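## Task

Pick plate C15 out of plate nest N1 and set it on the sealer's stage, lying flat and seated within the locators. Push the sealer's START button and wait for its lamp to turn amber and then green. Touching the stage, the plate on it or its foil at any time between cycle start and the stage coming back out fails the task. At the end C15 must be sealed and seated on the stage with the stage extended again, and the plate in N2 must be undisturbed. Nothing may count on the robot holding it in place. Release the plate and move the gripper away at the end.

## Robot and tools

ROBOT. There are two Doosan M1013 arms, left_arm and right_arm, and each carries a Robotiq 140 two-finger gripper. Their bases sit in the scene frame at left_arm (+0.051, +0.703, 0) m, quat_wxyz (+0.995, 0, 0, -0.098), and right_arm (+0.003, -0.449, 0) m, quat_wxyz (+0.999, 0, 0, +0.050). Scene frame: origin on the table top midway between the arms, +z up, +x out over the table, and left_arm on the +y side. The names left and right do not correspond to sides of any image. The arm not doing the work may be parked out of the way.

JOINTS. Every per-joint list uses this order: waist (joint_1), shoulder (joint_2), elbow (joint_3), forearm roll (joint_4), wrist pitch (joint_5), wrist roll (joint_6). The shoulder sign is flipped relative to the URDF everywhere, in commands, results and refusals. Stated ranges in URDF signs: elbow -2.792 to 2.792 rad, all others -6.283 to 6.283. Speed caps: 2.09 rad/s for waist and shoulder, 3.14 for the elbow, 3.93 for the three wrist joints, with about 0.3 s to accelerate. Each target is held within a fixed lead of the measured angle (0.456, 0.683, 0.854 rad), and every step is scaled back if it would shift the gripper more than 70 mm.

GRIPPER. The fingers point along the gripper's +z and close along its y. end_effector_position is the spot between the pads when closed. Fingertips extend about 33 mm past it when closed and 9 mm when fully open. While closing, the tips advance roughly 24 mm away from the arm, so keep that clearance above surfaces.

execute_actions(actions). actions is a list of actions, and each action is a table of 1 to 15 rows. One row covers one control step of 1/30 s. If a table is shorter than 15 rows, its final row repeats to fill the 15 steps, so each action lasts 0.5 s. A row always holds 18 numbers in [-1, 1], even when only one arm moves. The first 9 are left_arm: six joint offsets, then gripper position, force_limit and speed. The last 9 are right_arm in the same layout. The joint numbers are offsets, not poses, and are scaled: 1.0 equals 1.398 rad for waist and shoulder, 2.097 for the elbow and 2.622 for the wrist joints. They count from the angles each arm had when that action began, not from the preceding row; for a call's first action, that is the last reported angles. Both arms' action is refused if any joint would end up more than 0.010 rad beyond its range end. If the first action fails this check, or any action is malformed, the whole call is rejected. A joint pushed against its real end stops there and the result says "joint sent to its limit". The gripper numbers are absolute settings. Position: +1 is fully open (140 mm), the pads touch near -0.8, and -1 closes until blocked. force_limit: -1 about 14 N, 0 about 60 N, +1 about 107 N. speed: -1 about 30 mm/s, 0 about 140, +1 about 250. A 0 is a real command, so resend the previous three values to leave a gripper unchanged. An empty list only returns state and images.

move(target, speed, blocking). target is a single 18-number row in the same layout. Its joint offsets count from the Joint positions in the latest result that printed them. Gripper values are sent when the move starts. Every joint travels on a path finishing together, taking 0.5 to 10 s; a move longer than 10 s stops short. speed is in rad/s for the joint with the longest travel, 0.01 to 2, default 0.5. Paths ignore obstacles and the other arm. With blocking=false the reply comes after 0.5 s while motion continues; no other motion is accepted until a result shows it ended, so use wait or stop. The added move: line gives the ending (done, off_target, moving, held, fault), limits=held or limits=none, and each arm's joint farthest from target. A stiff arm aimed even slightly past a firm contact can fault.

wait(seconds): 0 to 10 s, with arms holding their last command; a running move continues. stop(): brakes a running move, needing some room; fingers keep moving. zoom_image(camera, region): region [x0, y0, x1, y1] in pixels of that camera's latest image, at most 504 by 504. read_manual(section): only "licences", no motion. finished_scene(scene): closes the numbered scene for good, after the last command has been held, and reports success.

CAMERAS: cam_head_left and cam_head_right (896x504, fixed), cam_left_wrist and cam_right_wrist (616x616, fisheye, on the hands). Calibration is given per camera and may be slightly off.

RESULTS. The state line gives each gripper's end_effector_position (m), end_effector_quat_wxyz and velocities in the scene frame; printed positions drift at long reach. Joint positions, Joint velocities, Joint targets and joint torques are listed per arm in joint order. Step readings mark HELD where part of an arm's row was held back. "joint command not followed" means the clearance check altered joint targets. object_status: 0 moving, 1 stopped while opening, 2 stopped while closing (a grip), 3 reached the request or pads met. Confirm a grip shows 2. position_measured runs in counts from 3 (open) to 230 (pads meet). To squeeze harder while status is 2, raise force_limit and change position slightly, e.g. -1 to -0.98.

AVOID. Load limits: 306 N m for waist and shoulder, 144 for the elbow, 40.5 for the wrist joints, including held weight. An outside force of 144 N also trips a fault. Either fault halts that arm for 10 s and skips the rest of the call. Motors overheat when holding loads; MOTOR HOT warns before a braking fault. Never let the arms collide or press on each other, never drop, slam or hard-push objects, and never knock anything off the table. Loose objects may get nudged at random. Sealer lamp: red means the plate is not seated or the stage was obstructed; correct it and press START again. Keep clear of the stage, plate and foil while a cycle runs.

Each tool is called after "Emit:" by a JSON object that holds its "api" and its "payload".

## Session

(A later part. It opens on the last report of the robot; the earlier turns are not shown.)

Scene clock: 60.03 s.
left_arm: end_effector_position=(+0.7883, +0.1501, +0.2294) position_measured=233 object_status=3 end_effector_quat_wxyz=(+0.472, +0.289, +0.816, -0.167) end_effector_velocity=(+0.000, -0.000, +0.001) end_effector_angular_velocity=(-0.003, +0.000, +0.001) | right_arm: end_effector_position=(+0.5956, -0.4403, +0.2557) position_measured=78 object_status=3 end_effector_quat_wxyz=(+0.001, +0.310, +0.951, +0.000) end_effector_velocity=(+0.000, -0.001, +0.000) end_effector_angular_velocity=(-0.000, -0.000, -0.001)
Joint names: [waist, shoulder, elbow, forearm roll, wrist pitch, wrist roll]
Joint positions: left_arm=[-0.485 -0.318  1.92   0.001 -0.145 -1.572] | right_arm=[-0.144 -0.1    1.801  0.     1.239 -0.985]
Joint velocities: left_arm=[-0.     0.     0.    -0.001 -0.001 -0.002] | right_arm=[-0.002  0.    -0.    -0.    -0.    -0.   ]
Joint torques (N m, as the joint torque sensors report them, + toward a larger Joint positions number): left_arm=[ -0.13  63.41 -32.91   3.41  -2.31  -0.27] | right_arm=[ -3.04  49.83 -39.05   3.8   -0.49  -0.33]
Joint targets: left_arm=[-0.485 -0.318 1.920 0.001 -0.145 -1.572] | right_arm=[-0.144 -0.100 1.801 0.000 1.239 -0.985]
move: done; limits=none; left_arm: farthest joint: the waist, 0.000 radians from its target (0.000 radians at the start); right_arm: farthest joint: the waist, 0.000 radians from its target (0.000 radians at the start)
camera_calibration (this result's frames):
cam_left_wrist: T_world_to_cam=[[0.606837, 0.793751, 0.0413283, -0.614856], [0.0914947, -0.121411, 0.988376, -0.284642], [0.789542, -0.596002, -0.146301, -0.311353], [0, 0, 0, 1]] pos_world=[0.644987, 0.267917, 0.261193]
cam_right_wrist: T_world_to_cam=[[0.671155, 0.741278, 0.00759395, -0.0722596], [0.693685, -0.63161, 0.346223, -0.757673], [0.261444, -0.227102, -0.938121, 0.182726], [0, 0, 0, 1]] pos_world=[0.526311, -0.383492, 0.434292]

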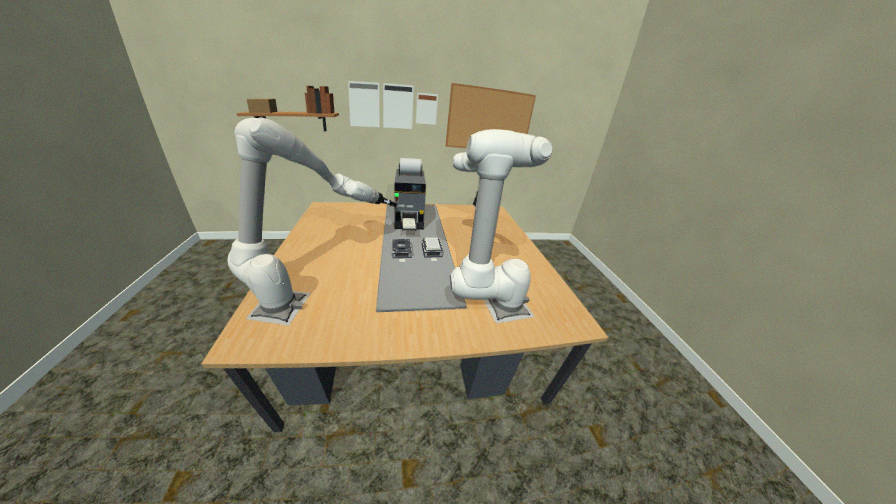

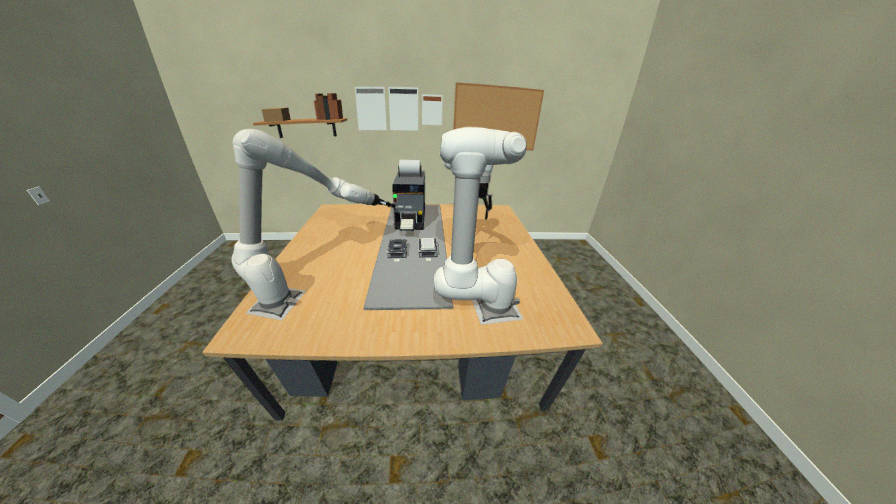

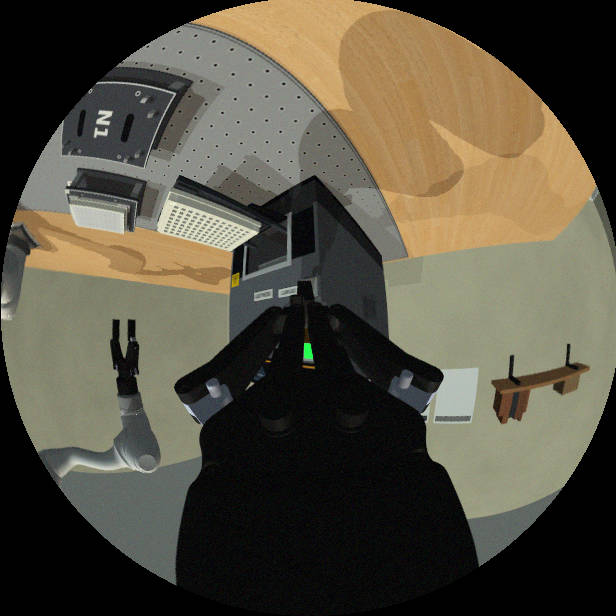

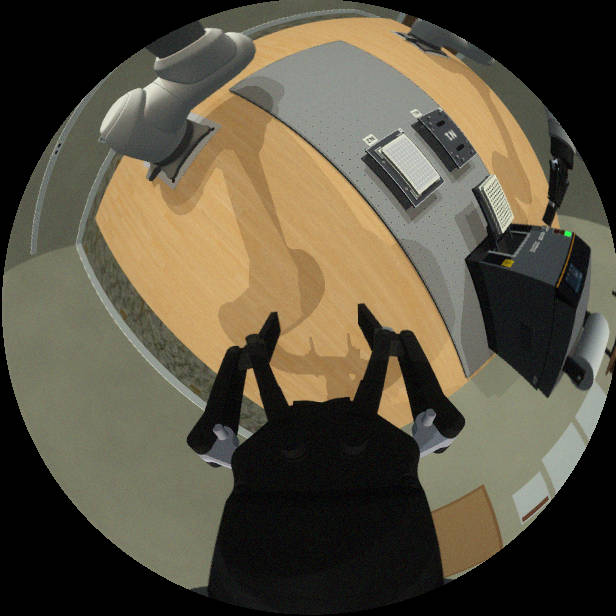

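Slight contact maybe starting. Go 4 mm deeper.

Emit:
{"api": "move", "payload": {"target": [0,-0.008,-0.0074,0,0.0016,0,-1,0,0,0,0,0,0,0,0,0.4,-0.5,-0.3], "speed": 0.03}}

Emit:
{"api": "zoom_image", "payload": {"camera": "cam_right_wrist", "region": [520,190,590,260]}}

Emit:
{"api": "move", "payload": {"target": [0,0.008,0.0074,0,-0.0016,0,-1,0,0,0,0,0,0,0,0,0.4,-0.5,-0.3], "speed": 0.05}}

Scene clock: 61.20 s.
left_arm: end_effector_position=(+0.7946, +0.1450, +0.2291) position_measured=233 object_status=3 end_effector_quat_wxyz=(+0.472, +0.289, +0.816, -0.167) end_effector_velocity=(+0.000, -0.000, -0.000) end_effector_angular_velocity=(-0.002, +0.002, +0.002) | right_arm: end_effector_position=(+0.5956, -0.4403, +0.2557) position_measured=78 object_status=3 end_effector_quat_wxyz=(+0.001, +0.310, +0.951, +0.000) end_effector_velocity=(-0.000, -0.000, -0.000) end_effector_angular_velocity=(+0.000, +0.000, -0.001)
Joint names: [waist, shoulder, elbow, forearm roll, wrist pitch, wrist roll]
Joint positions: left_arm=[-0.485 -0.33   1.904  0.001 -0.14  -1.572] | right_arm=[-0.144 -0.1    1.801  0.     1.239 -0.985]
Joint velocities: left_arm=[-0.    -0.    -0.    -0.001  0.001 -0.002] | right_arm=[-0.001  0.     0.     0.    -0.     0.001]
Joint torques (N m, as the joint torque sensors report them, + toward a larger Joint positions number): left_arm=[  0.39  61.78 -35.6    3.33  -2.83  -0.15] | right_arm=[ -2.96  50.39 -38.91   3.91  -0.43  -0.22]
Joint targets: left_arm=[-0.485 -0.330 1.904 0.001 -0.141 -1.572] | right_arm=[-0.144 -0.100 1.801 0.000 1.239 -0.985]
move: done; limits=none; left_arm: farthest joint: the waist, 0.000 radians from its target (0.000 radians at the start); right_arm: farthest joint: the waist, 0.000 radians from its target (0.000 radians at the start)
camera_calibration (this result's frames):
cam_left_wrist: T_world_to_cam=[[0.606835, 0.793752, 0.0413287, -0.614613], [0.0914308, -0.121363, 0.988388, -0.285507], [0.789551, -0.59601, -0.146221, -0.319392], [0, 0, 0, 1]] pos_world=[0.65125, 0.26284, 0.260891]
cam_right_wrist: T_world_to_cam=[[0.671155, 0.741278, 0.007594, -0.0722596], [0.693685, -0.63161, 0.346223, -0.757673], [0.261444, -0.227102, -0.938121, 0.182726], [0, 0, 0, 1]] pos_world=[0.526311, -0.383492, 0.434292]

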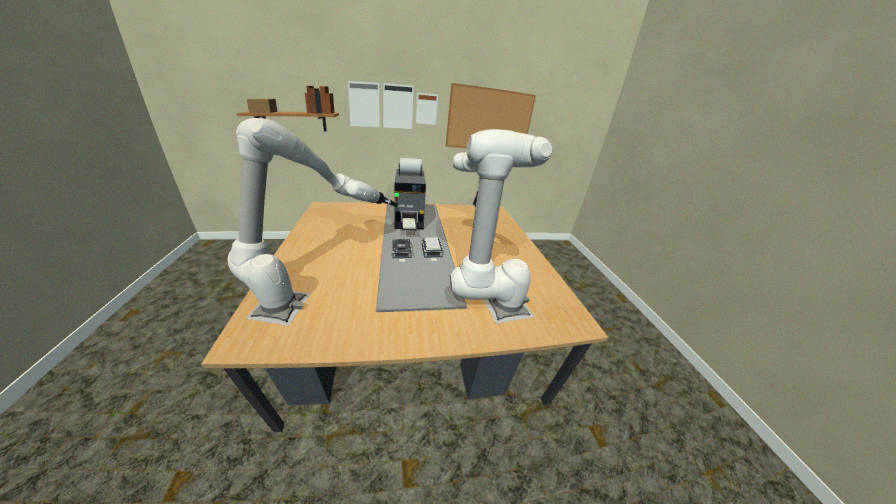

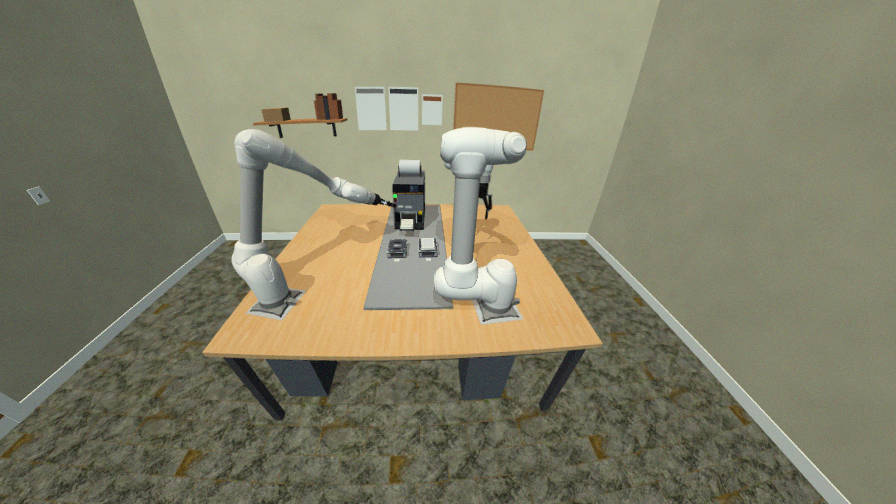

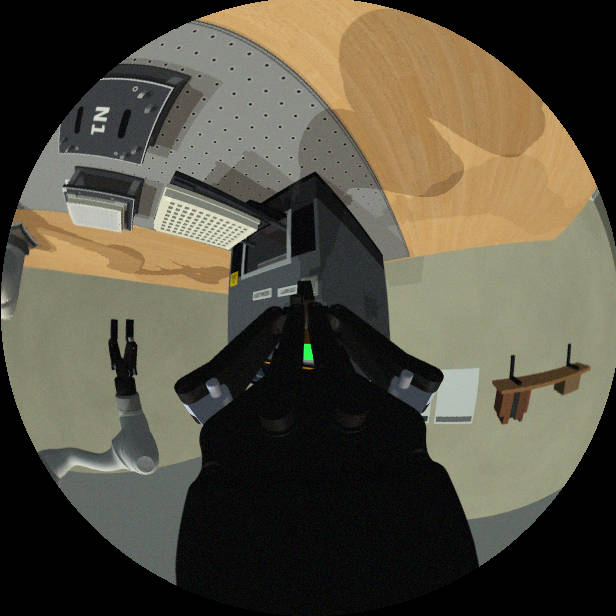

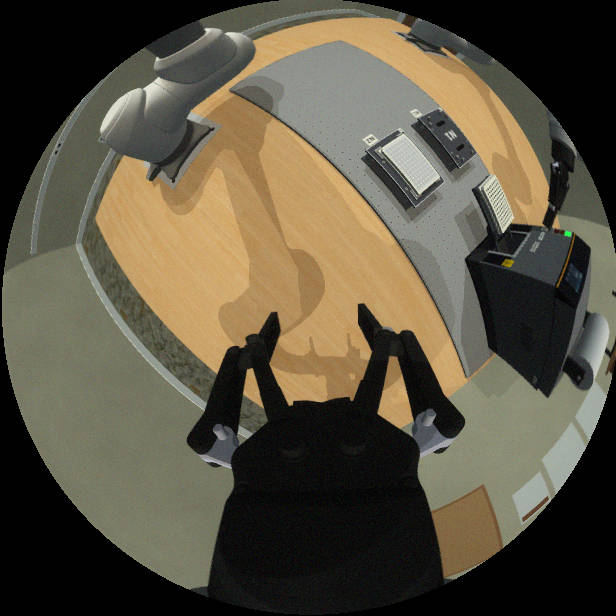

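Region (520, 190, 590, 260) of cam_right_wrist's 616x616 image, scaled by 7.200, with more detail than that image has.

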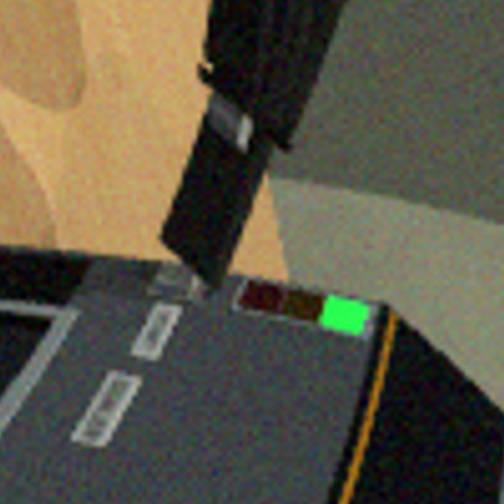

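Scene clock: 61.90 s.
left_arm: end_effector_position=(+0.7883, +0.1501, +0.2294) position_measured=233 object_status=3 end_effector_quat_wxyz=(+0.472, +0.289, +0.816, -0.167) end_effector_velocity=(+0.000, -0.000, +0.000) end_effector_angular_velocity=(-0.001, -0.001, +0.000) | right_arm: end_effector_position=(+0.5956, -0.4403, +0.2557) position_measured=78 object_status=3 end_effector_quat_wxyz=(+0.001, +0.310, +0.951, +0.000) end_effector_velocity=(+0.000, +0.001, +0.000) end_effector_angular_velocity=(+0.000, -0.001, +0.002)
Joint names: [waist, shoulder, elbow, forearm roll, wrist pitch, wrist roll]
Joint positions: left_arm=[-0.485 -0.318  1.92   0.001 -0.145 -1.572] | right_arm=[-0.144 -0.1    1.801  0.     1.239 -0.985]
Joint velocities: left_arm=[-0.     0.     0.    -0.001 -0.001  0.   ] | right_arm=[ 0.001  0.    -0.     0.     0.    -0.001]
Joint torques (N m, as the joint torque sensors report them, + toward a larger Joint positions number): left_arm=[  0.54  63.24 -33.33   3.53  -2.07  -0.23] | right_arm=[ -3.38  49.92 -38.97   3.91  -0.42  -0.25]
Joint targets: left_arm=[-0.485 -0.318 1.920 0.001 -0.145 -1.572] | right_arm=[-0.144 -0.100 1.801 0.000 1.239 -0.985]
move: done; limits=none; left_arm: farthest joint: the waist, 0.000 radians from its target (0.000 radians at the start); right_arm: farthest joint: the waist, 0.000 radians from its target (0.000 radians at the start)
camera_calibration (this result's frames):
cam_left_wrist: T_world_to_cam=[[0.606852, 0.79374, 0.04133, -0.614851], [0.0915407, -0.121451, 0.988367, -0.28464], [0.789526, -0.596009, -0.146362, -0.311307], [0, 0, 0, 1]] pos_world=[0.644964, 0.26792, 0.261177]
cam_right_wrist: T_world_to_cam=[[0.671155, 0.741278, 0.00759406, -0.0722597], [0.693684, -0.63161, 0.346223, -0.757673], [0.261444, -0.227102, -0.938121, 0.182726], [0, 0, 0, 1]] pos_world=[0.526311, -0.383492, 0.434292]

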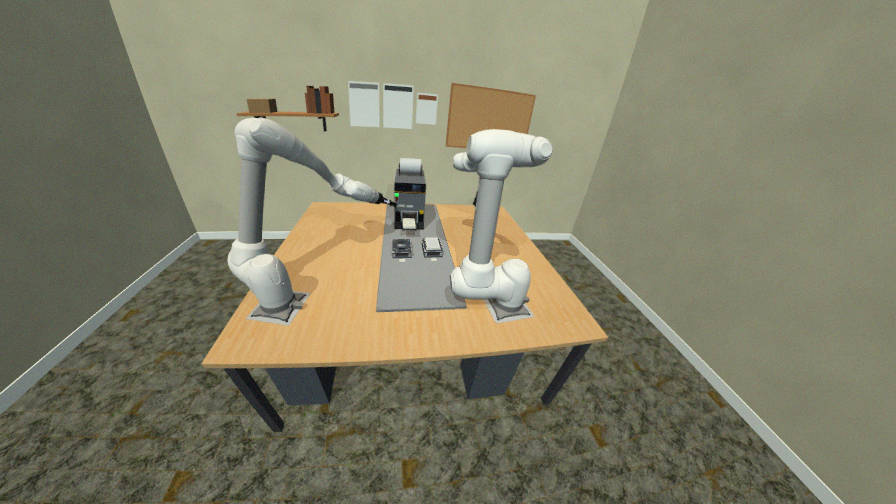

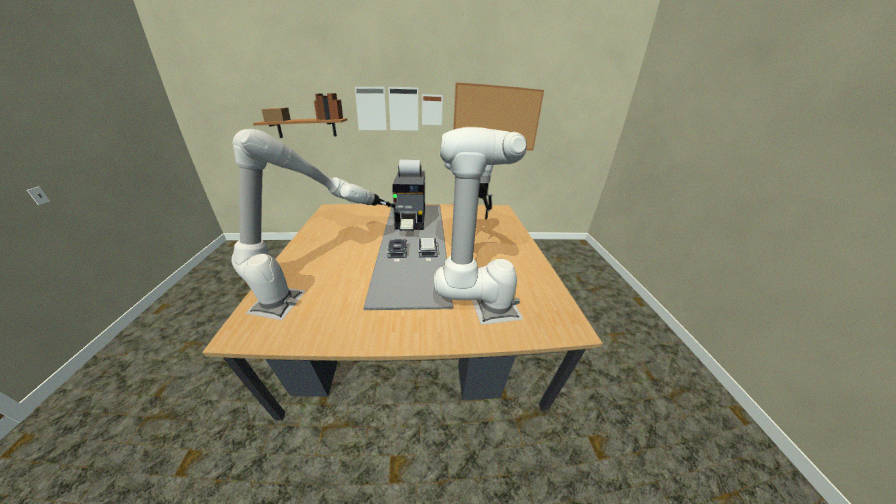

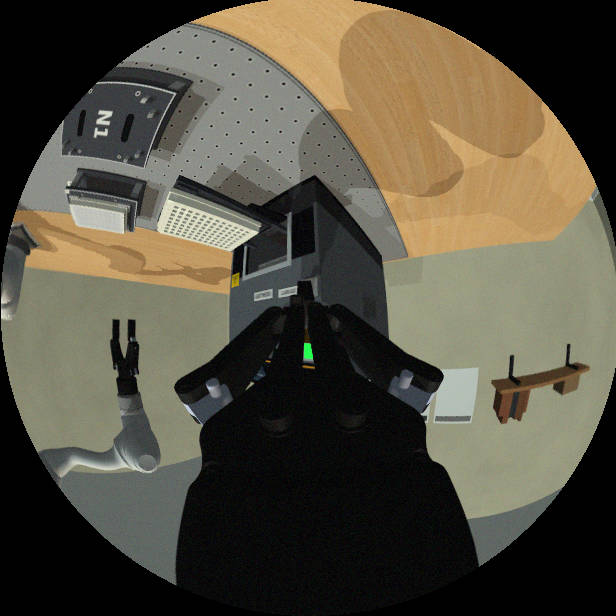

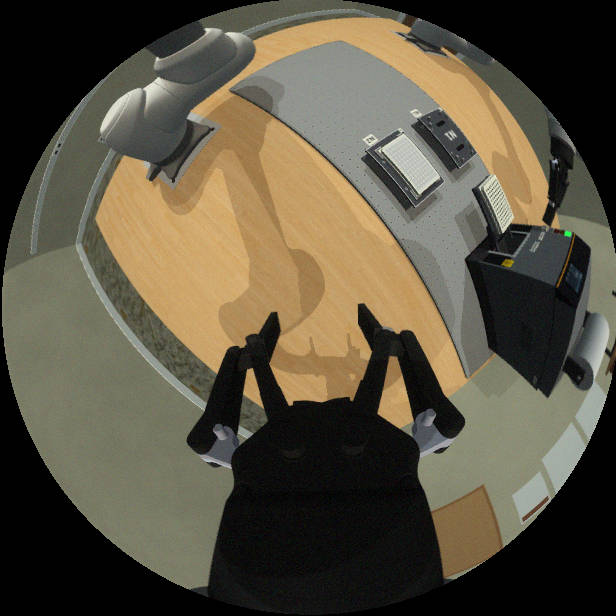

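Contact began; a bit deeper (11 mm).

Emit:
{"api": "move", "payload": {"target": [0,-0.011,-0.0102,0,0.0022,0,-1,0,0,0,0,0,0,0,0,0.4,-0.5,-0.3], "speed": 0.03}}

Emit:
{"api": "zoom_image", "payload": {"camera": "cam_right_wrist", "region": [520,190,590,260]}}

Emit:
{"api": "move", "payload": {"target": [0,0.011,0.0102,0,-0.0022,0,-1,0,0,0,0,0,0,0,0,0.4,-0.5,-0.3], "speed": 0.05}}

Scene clock: 63.43 s.
left_arm: end_effector_position=(+0.7967, +0.1432, +0.2288) position_measured=233 object_status=3 end_effector_quat_wxyz=(+0.471, +0.289, +0.816, -0.167) end_effector_velocity=(+0.001, -0.001, +0.001) end_effector_angular_velocity=(-0.002, -0.001, +0.000) | right_arm: end_effector_position=(+0.5956, -0.4403, +0.2557) position_measured=78 object_status=3 end_effector_quat_wxyz=(+0.001, +0.310, +0.951, +0.000) end_effector_velocity=(-0.000, +0.001, -0.000) end_effector_angular_velocity=(+0.000, -0.000, +0.001)
Joint names: [waist, shoulder, elbow, forearm roll, wrist pitch, wrist roll]
Joint positions: left_arm=[-0.485 -0.334  1.899  0.001 -0.138 -1.572] | right_arm=[-0.144 -0.1    1.801  0.     1.239 -0.985]
Joint velocities: left_arm=[-0.    -0.001 -0.002 -0.    -0.001 -0.001] | right_arm=[ 0.001  0.     0.     0.    -0.    -0.   ]
Joint torques (N m, as the joint torque sensors report them, + toward a larger Joint positions number): left_arm=[ 16.77  38.11 -63.71   2.39 -11.54  -0.29] | right_arm=[ -3.79  50.61 -38.79   4.04  -0.36  -0.38]
Joint targets: left_arm=[-0.485 -0.334 1.898 0.001 -0.139 -1.572] | right_arm=[-0.144 -0.100 1.801 0.000 1.239 -0.985]
move: done; limits=none; left_arm: farthest joint: the wrist pitch, 0.001 radians from its target (0.005 radians at the start); right_arm: farthest joint: the waist, 0.000 radians from its target (0.000 radians at the start)
camera_calibration (this result's frames):
cam_left_wrist: T_world_to_cam=[[0.606917, 0.793689, 0.0413559, -0.614512], [0.0918545, -0.121736, 0.988303, -0.285833], [0.78944, -0.596019, -0.146787, -0.322024], [0, 0, 0, 1]] pos_world=[0.653431, 0.261003, 0.260634]
cam_right_wrist: T_world_to_cam=[[0.671155, 0.741278, 0.00759402, -0.0722596], [0.693684, -0.63161, 0.346224, -0.757673], [0.261445, -0.227102, -0.938121, 0.182726], [0, 0, 0, 1]] pos_world=[0.526311, -0.383492, 0.434292]

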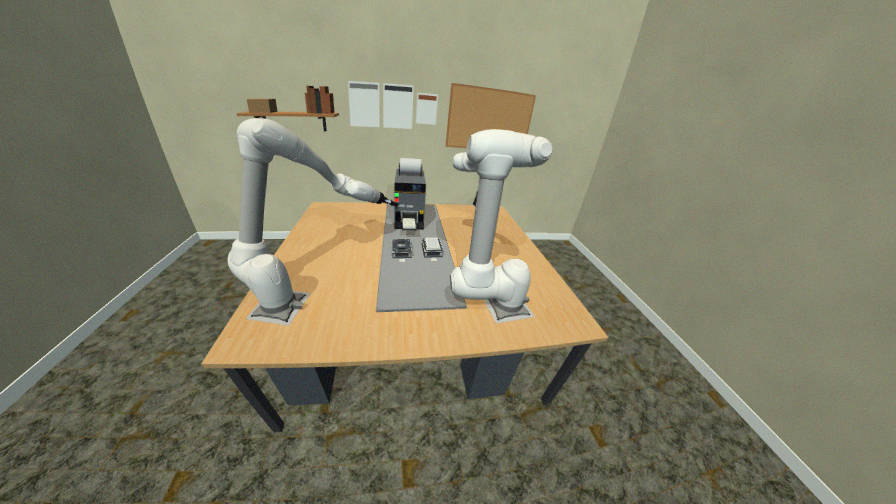

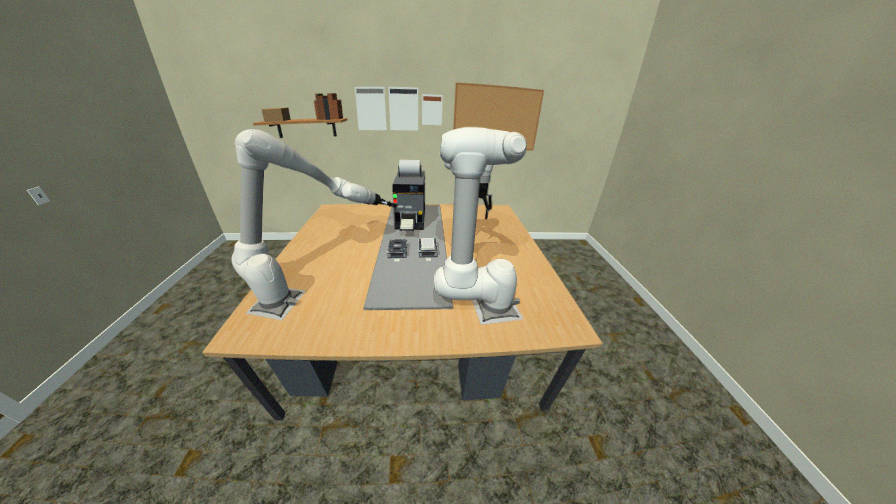

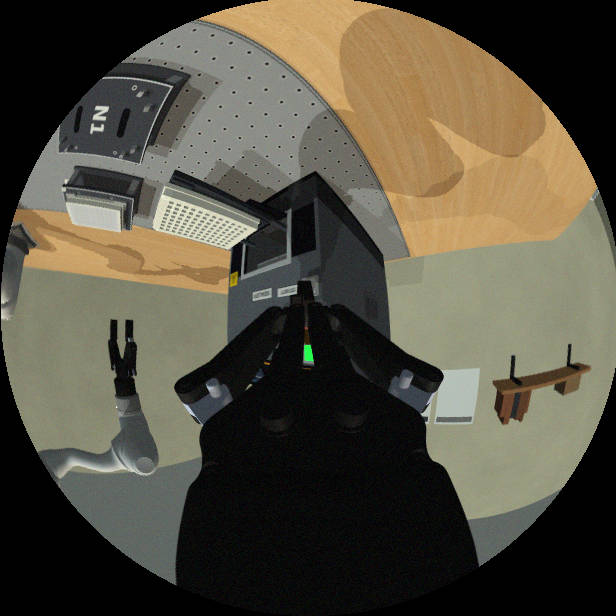

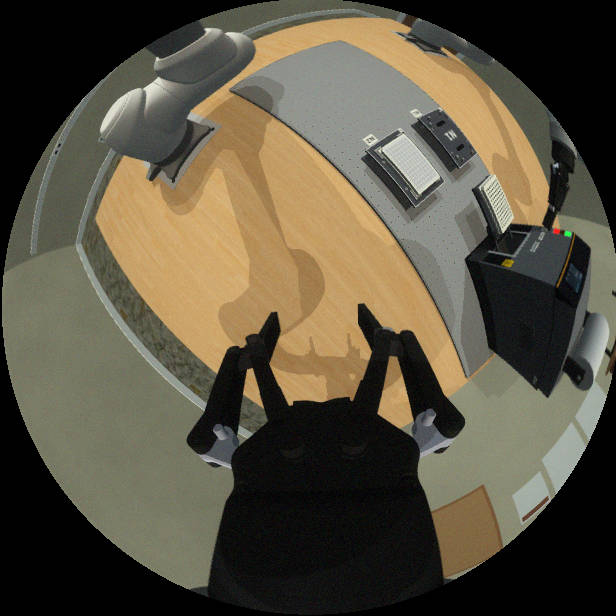

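Region (520, 190, 590, 260) of cam_right_wrist's 616x616 image, scaled by 7.200, with more detail than that image has.

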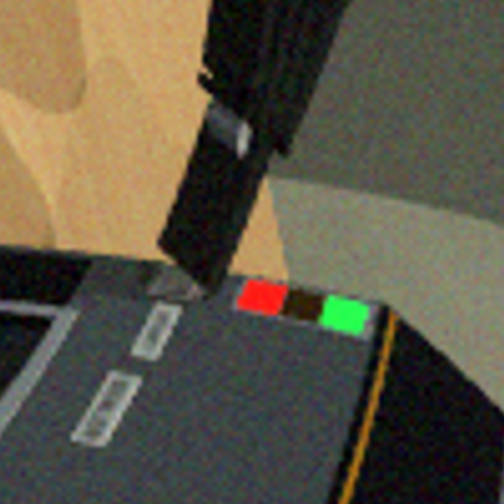

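Scene clock: 64.17 s.
left_arm: end_effector_position=(+0.7881, +0.1502, +0.2291) position_measured=233 object_status=3 end_effector_quat_wxyz=(+0.471, +0.289, +0.816, -0.167) end_effector_velocity=(-0.000, +0.000, -0.000) end_effector_angular_velocity=(+0.002, -0.001, -0.001) | right_arm: end_effector_position=(+0.5956, -0.4403, +0.2557) position_measured=78 object_status=3 end_effector_quat_wxyz=(+0.001, +0.310, +0.951, +0.000) end_effector_velocity=(+0.000, +0.001, +0.000) end_effector_angular_velocity=(+0.001, -0.001, -0.000)
Joint names: [waist, shoulder, elbow, forearm roll, wrist pitch, wrist roll]
Joint positions: left_arm=[-0.485 -0.318  1.92   0.001 -0.144 -1.572] | right_arm=[-0.144 -0.1    1.801  0.     1.239 -0.985]
Joint velocities: left_arm=[-0.     0.     0.     0.001  0.001  0.002] | right_arm=[ 0.     0.    -0.001  0.001  0.     0.   ]
Joint torques (N m, as the joint torque sensors report them, + toward a larger Joint positions number): left_arm=[ -1.19  63.71 -33.25   3.46  -2.05  -0.22] | right_arm=[ -3.26  50.17 -38.7    3.87  -0.49  -0.25]
Joint targets: left_arm=[-0.485 -0.318 1.920 0.001 -0.144 -1.572] | right_arm=[-0.144 -0.100 1.801 0.000 1.239 -0.985]
move: done; limits=none; left_arm: farthest joint: the waist, 0.000 radians from its target (0.000 radians at the start); right_arm: farthest joint: the waist, 0.000 radians from its target (0.000 radians at the start)
camera_calibration (this result's frames):
cam_left_wrist: T_world_to_cam=[[0.606943, 0.793668, 0.0413708, -0.614848], [0.0920283, -0.121892, 0.988268, -0.284627], [0.789399, -0.596015, -0.147021, -0.310879], [0, 0, 0, 1]] pos_world=[0.644779, 0.268003, 0.261019]
cam_right_wrist: T_world_to_cam=[[0.671155, 0.741278, 0.00759397, -0.0722596], [0.693685, -0.63161, 0.346223, -0.757673], [0.261444, -0.227102, -0.938121, 0.182726], [0, 0, 0, 1]] pos_world=[0.526311, -0.383492, 0.434292]

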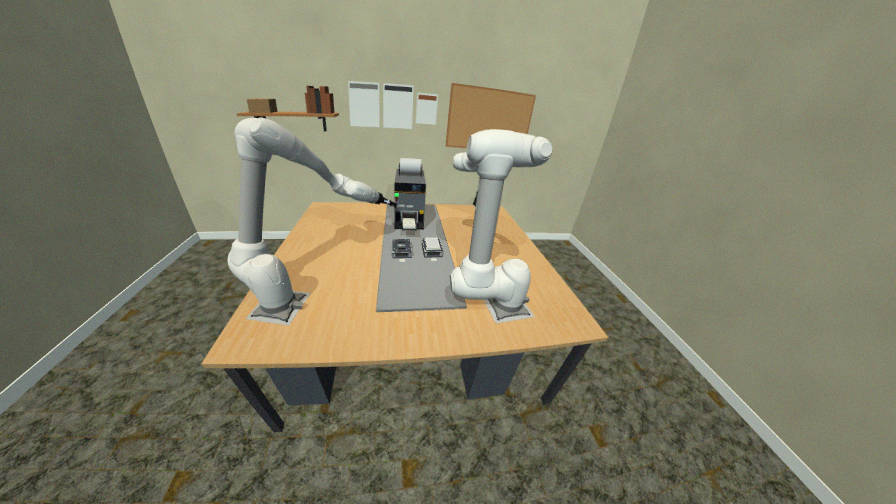

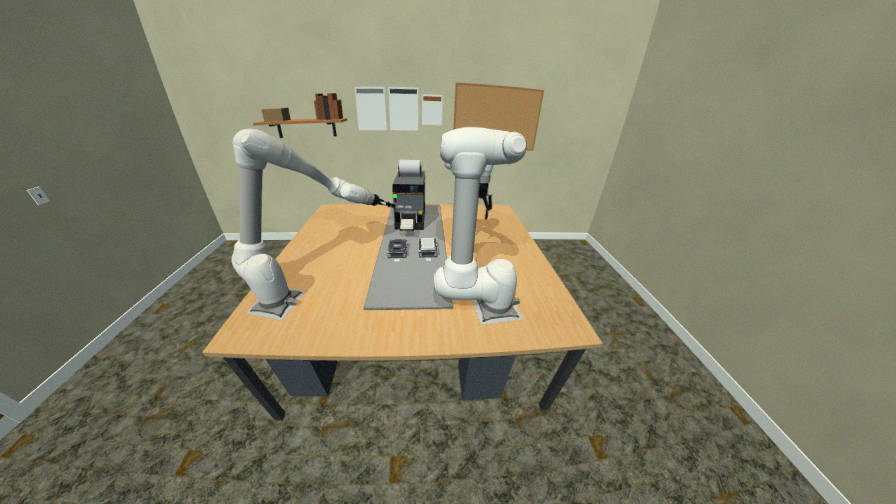

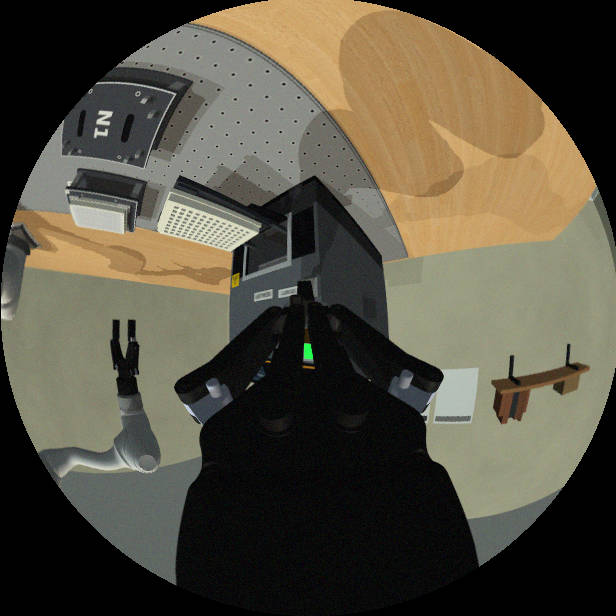

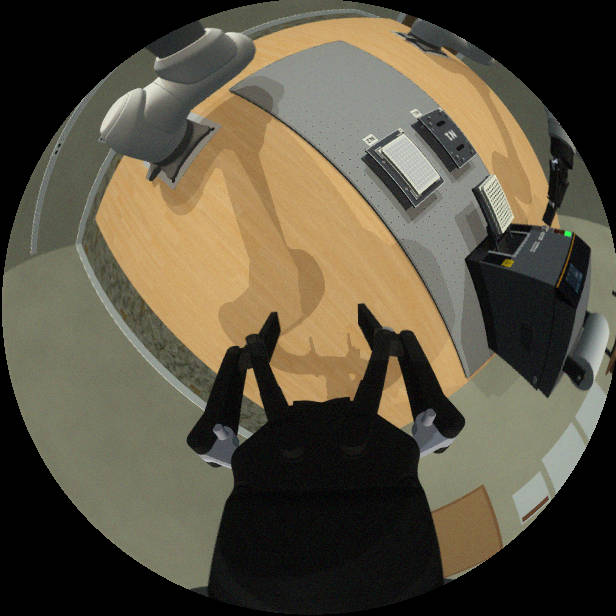

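Emit:
{"api": "move", "payload": {"target": [0,0.058,0.054,0,-0.0115,0,-1,0,0,0,0,0,0,0,0,0.4,-0.5,-0.3], "speed": 0.2}}

Emit:
{"api": "zoom_image", "payload": {"camera": "cam_left_wrist", "region": [160,180,320,300]}}

Emit:
{"api": "zoom_image", "payload": {"camera": "cam_right_wrist", "region": [460,165,540,265]}}

Emit:
{"api": "zoom_image", "payload": {"camera": "cam_head_left", "region": [385,205,435,240]}}

Scene clock: 65.70 s.
left_arm: end_effector_position=(+0.7414, +0.1880, +0.2284) position_measured=233 object_status=3 end_effector_quat_wxyz=(+0.471, +0.289, +0.817, -0.167) end_effector_velocity=(-0.000, +0.000, +0.000) end_effector_angular_velocity=(-0.001, +0.000, +0.001) | right_arm: end_effector_position=(+0.5956, -0.4403, +0.2557) position_measured=78 object_status=3 end_effector_quat_wxyz=(+0.001, +0.310, +0.951, +0.000) end_effector_velocity=(+0.000, -0.000, +0.000) end_effector_angular_velocity=(+0.000, -0.000, -0.000)
Joint names: [waist, shoulder, elbow, forearm roll, wrist pitch, wrist roll]
Joint positions: left_arm=[-0.485 -0.237  2.033  0.001 -0.174 -1.572] | right_arm=[-0.144 -0.1    1.801  0.     1.239 -0.985]
Joint velocities: left_arm=[ 0.     0.     0.    -0.001 -0.    -0.   ] | right_arm=[-0.  0. -0.  0.  0.  0.]
Joint torques (N m, as the joint torque sensors report them, + toward a larger Joint positions number): left_arm=[ -0.87  54.76 -32.02   3.32  -2.28  -0.14] | right_arm=[ -2.51  50.39 -38.91   3.95  -0.46  -0.33]
Joint targets: left_arm=[-0.485 -0.237 2.033 0.001 -0.174 -1.572] | right_arm=[-0.144 -0.100 1.801 0.000 1.239 -0.985]
move: done; limits=none; left_arm: farthest joint: the waist, 0.000 radians from its target (0.000 radians at the start); right_arm: farthest joint: the waist, 0.000 radians from its target (0.000 radians at the start)
camera_calibration (this result's frames):
cam_left_wrist: T_world_to_cam=[[0.607026, 0.793602, 0.0414081, -0.616552], [0.0935735, -0.123124, 0.98797, -0.275858], [0.789153, -0.595849, -0.149, -0.251065], [0, 0, 0, 1]] pos_world=[0.598205, 0.305736, 0.260662]
cam_right_wrist: T_world_to_cam=[[0.671155, 0.741278, 0.0075941, -0.0722597], [0.693684, -0.63161, 0.346223, -0.757673], [0.261444, -0.227101, -0.938121, 0.182726], [0, 0, 0, 1]] pos_world=[0.526311, -0.383492, 0.434292]

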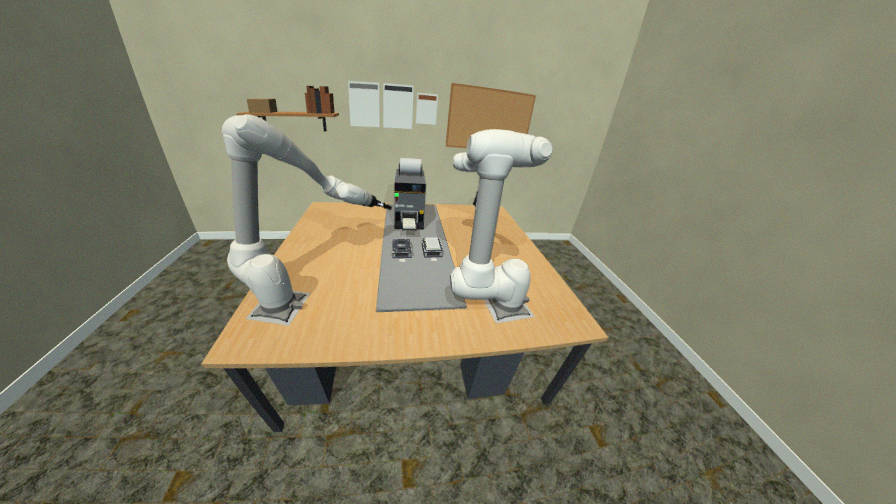

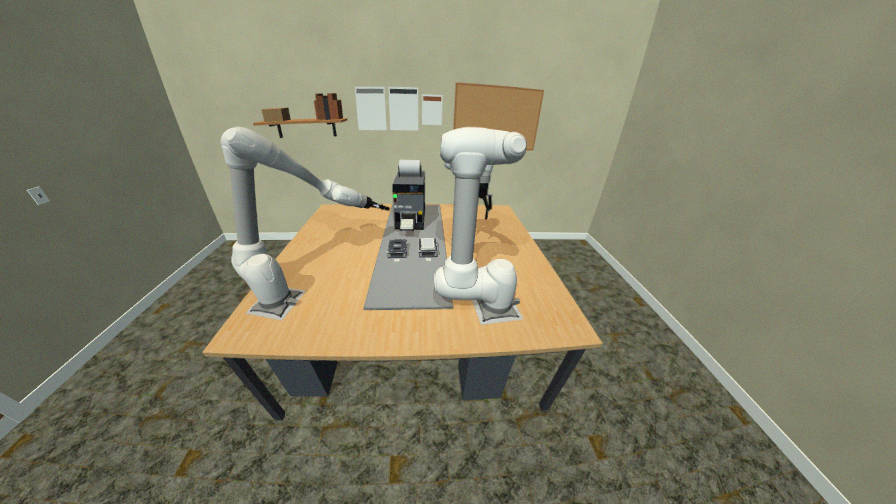

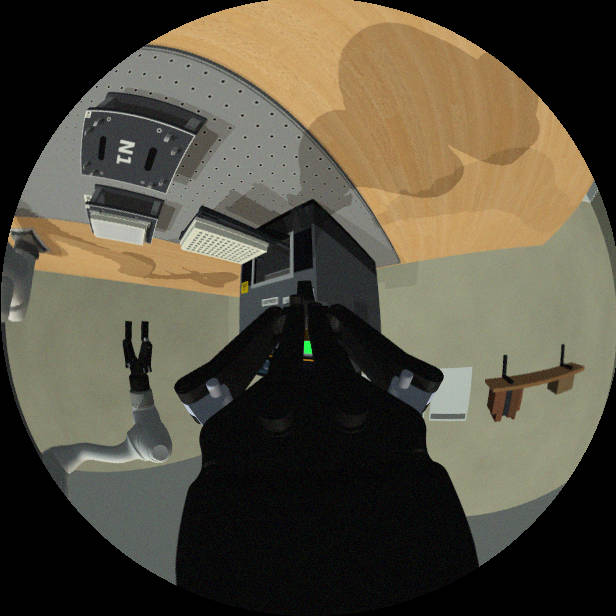

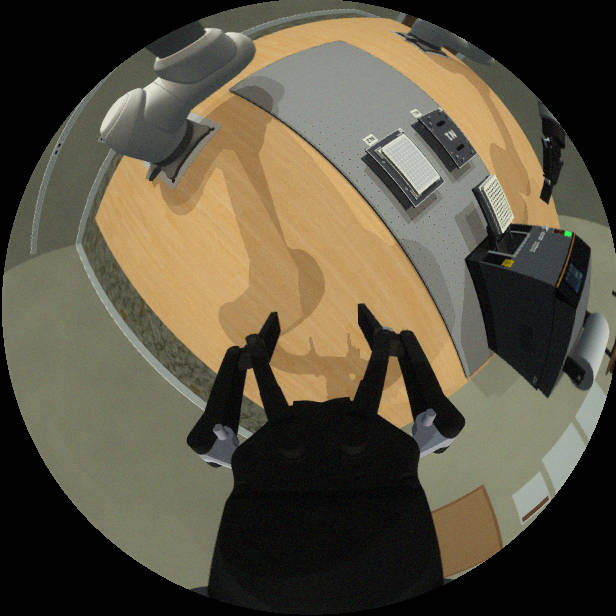

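Region (160, 180, 320, 300) of cam_left_wrist's 616x616 image, scaled by 3.150, with more detail than that image has; it fills the top 378 rows of this view, and the rest is white.

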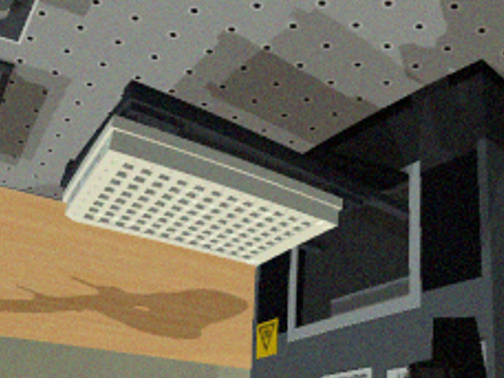

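Region (460, 165, 540, 265) of cam_right_wrist's 616x616 image, scaled by 5.040, with more detail than that image has; it fills the left 403 columns of this view, and the rest is white.

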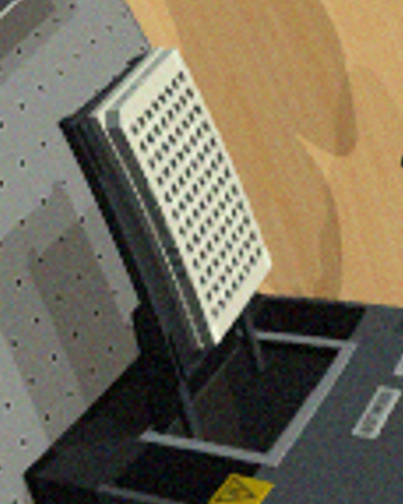

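Region (385, 205, 435, 240) of cam_head_left's 896x504 image, scaled by 10.080, with more detail than that image has; it fills the top 353 rows of this view, and the rest is white.

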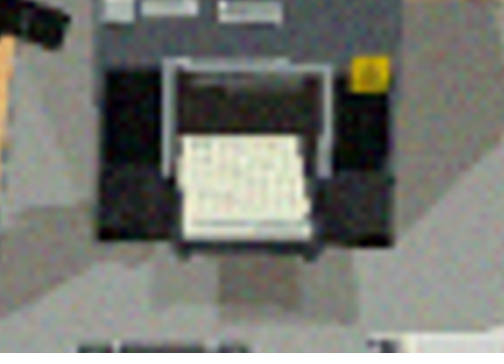

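Emit:
{"api": "zoom_image", "payload": {"camera": "cam_left_wrist", "region": [230,210,300,270]}}

Emit:
{"api": "zoom_image", "payload": {"camera": "cam_left_wrist", "region": [170,195,240,255]}}

Region (230, 210, 300, 270) of cam_left_wrist's 616x616 image, scaled by 7.200, with more detail than that image has; it fills the top 432 rows of this view, and the rest is white.

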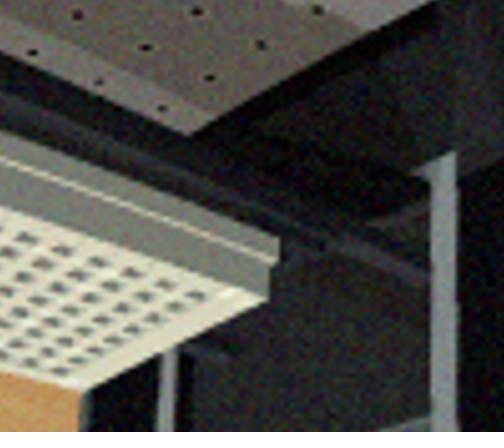

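Region (170, 195, 240, 255) of cam_left_wrist's 616x616 image, scaled by 7.200, with more detail than that image has; it fills the top 432 rows of this view, and the rest is white.

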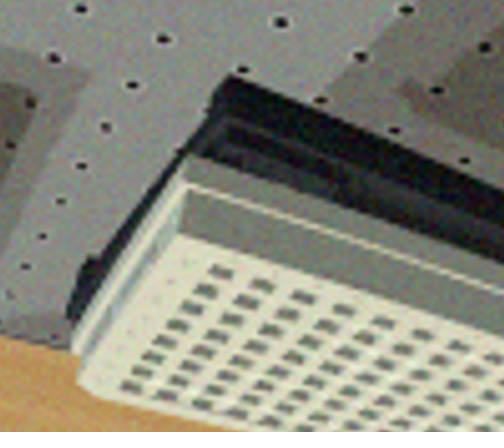

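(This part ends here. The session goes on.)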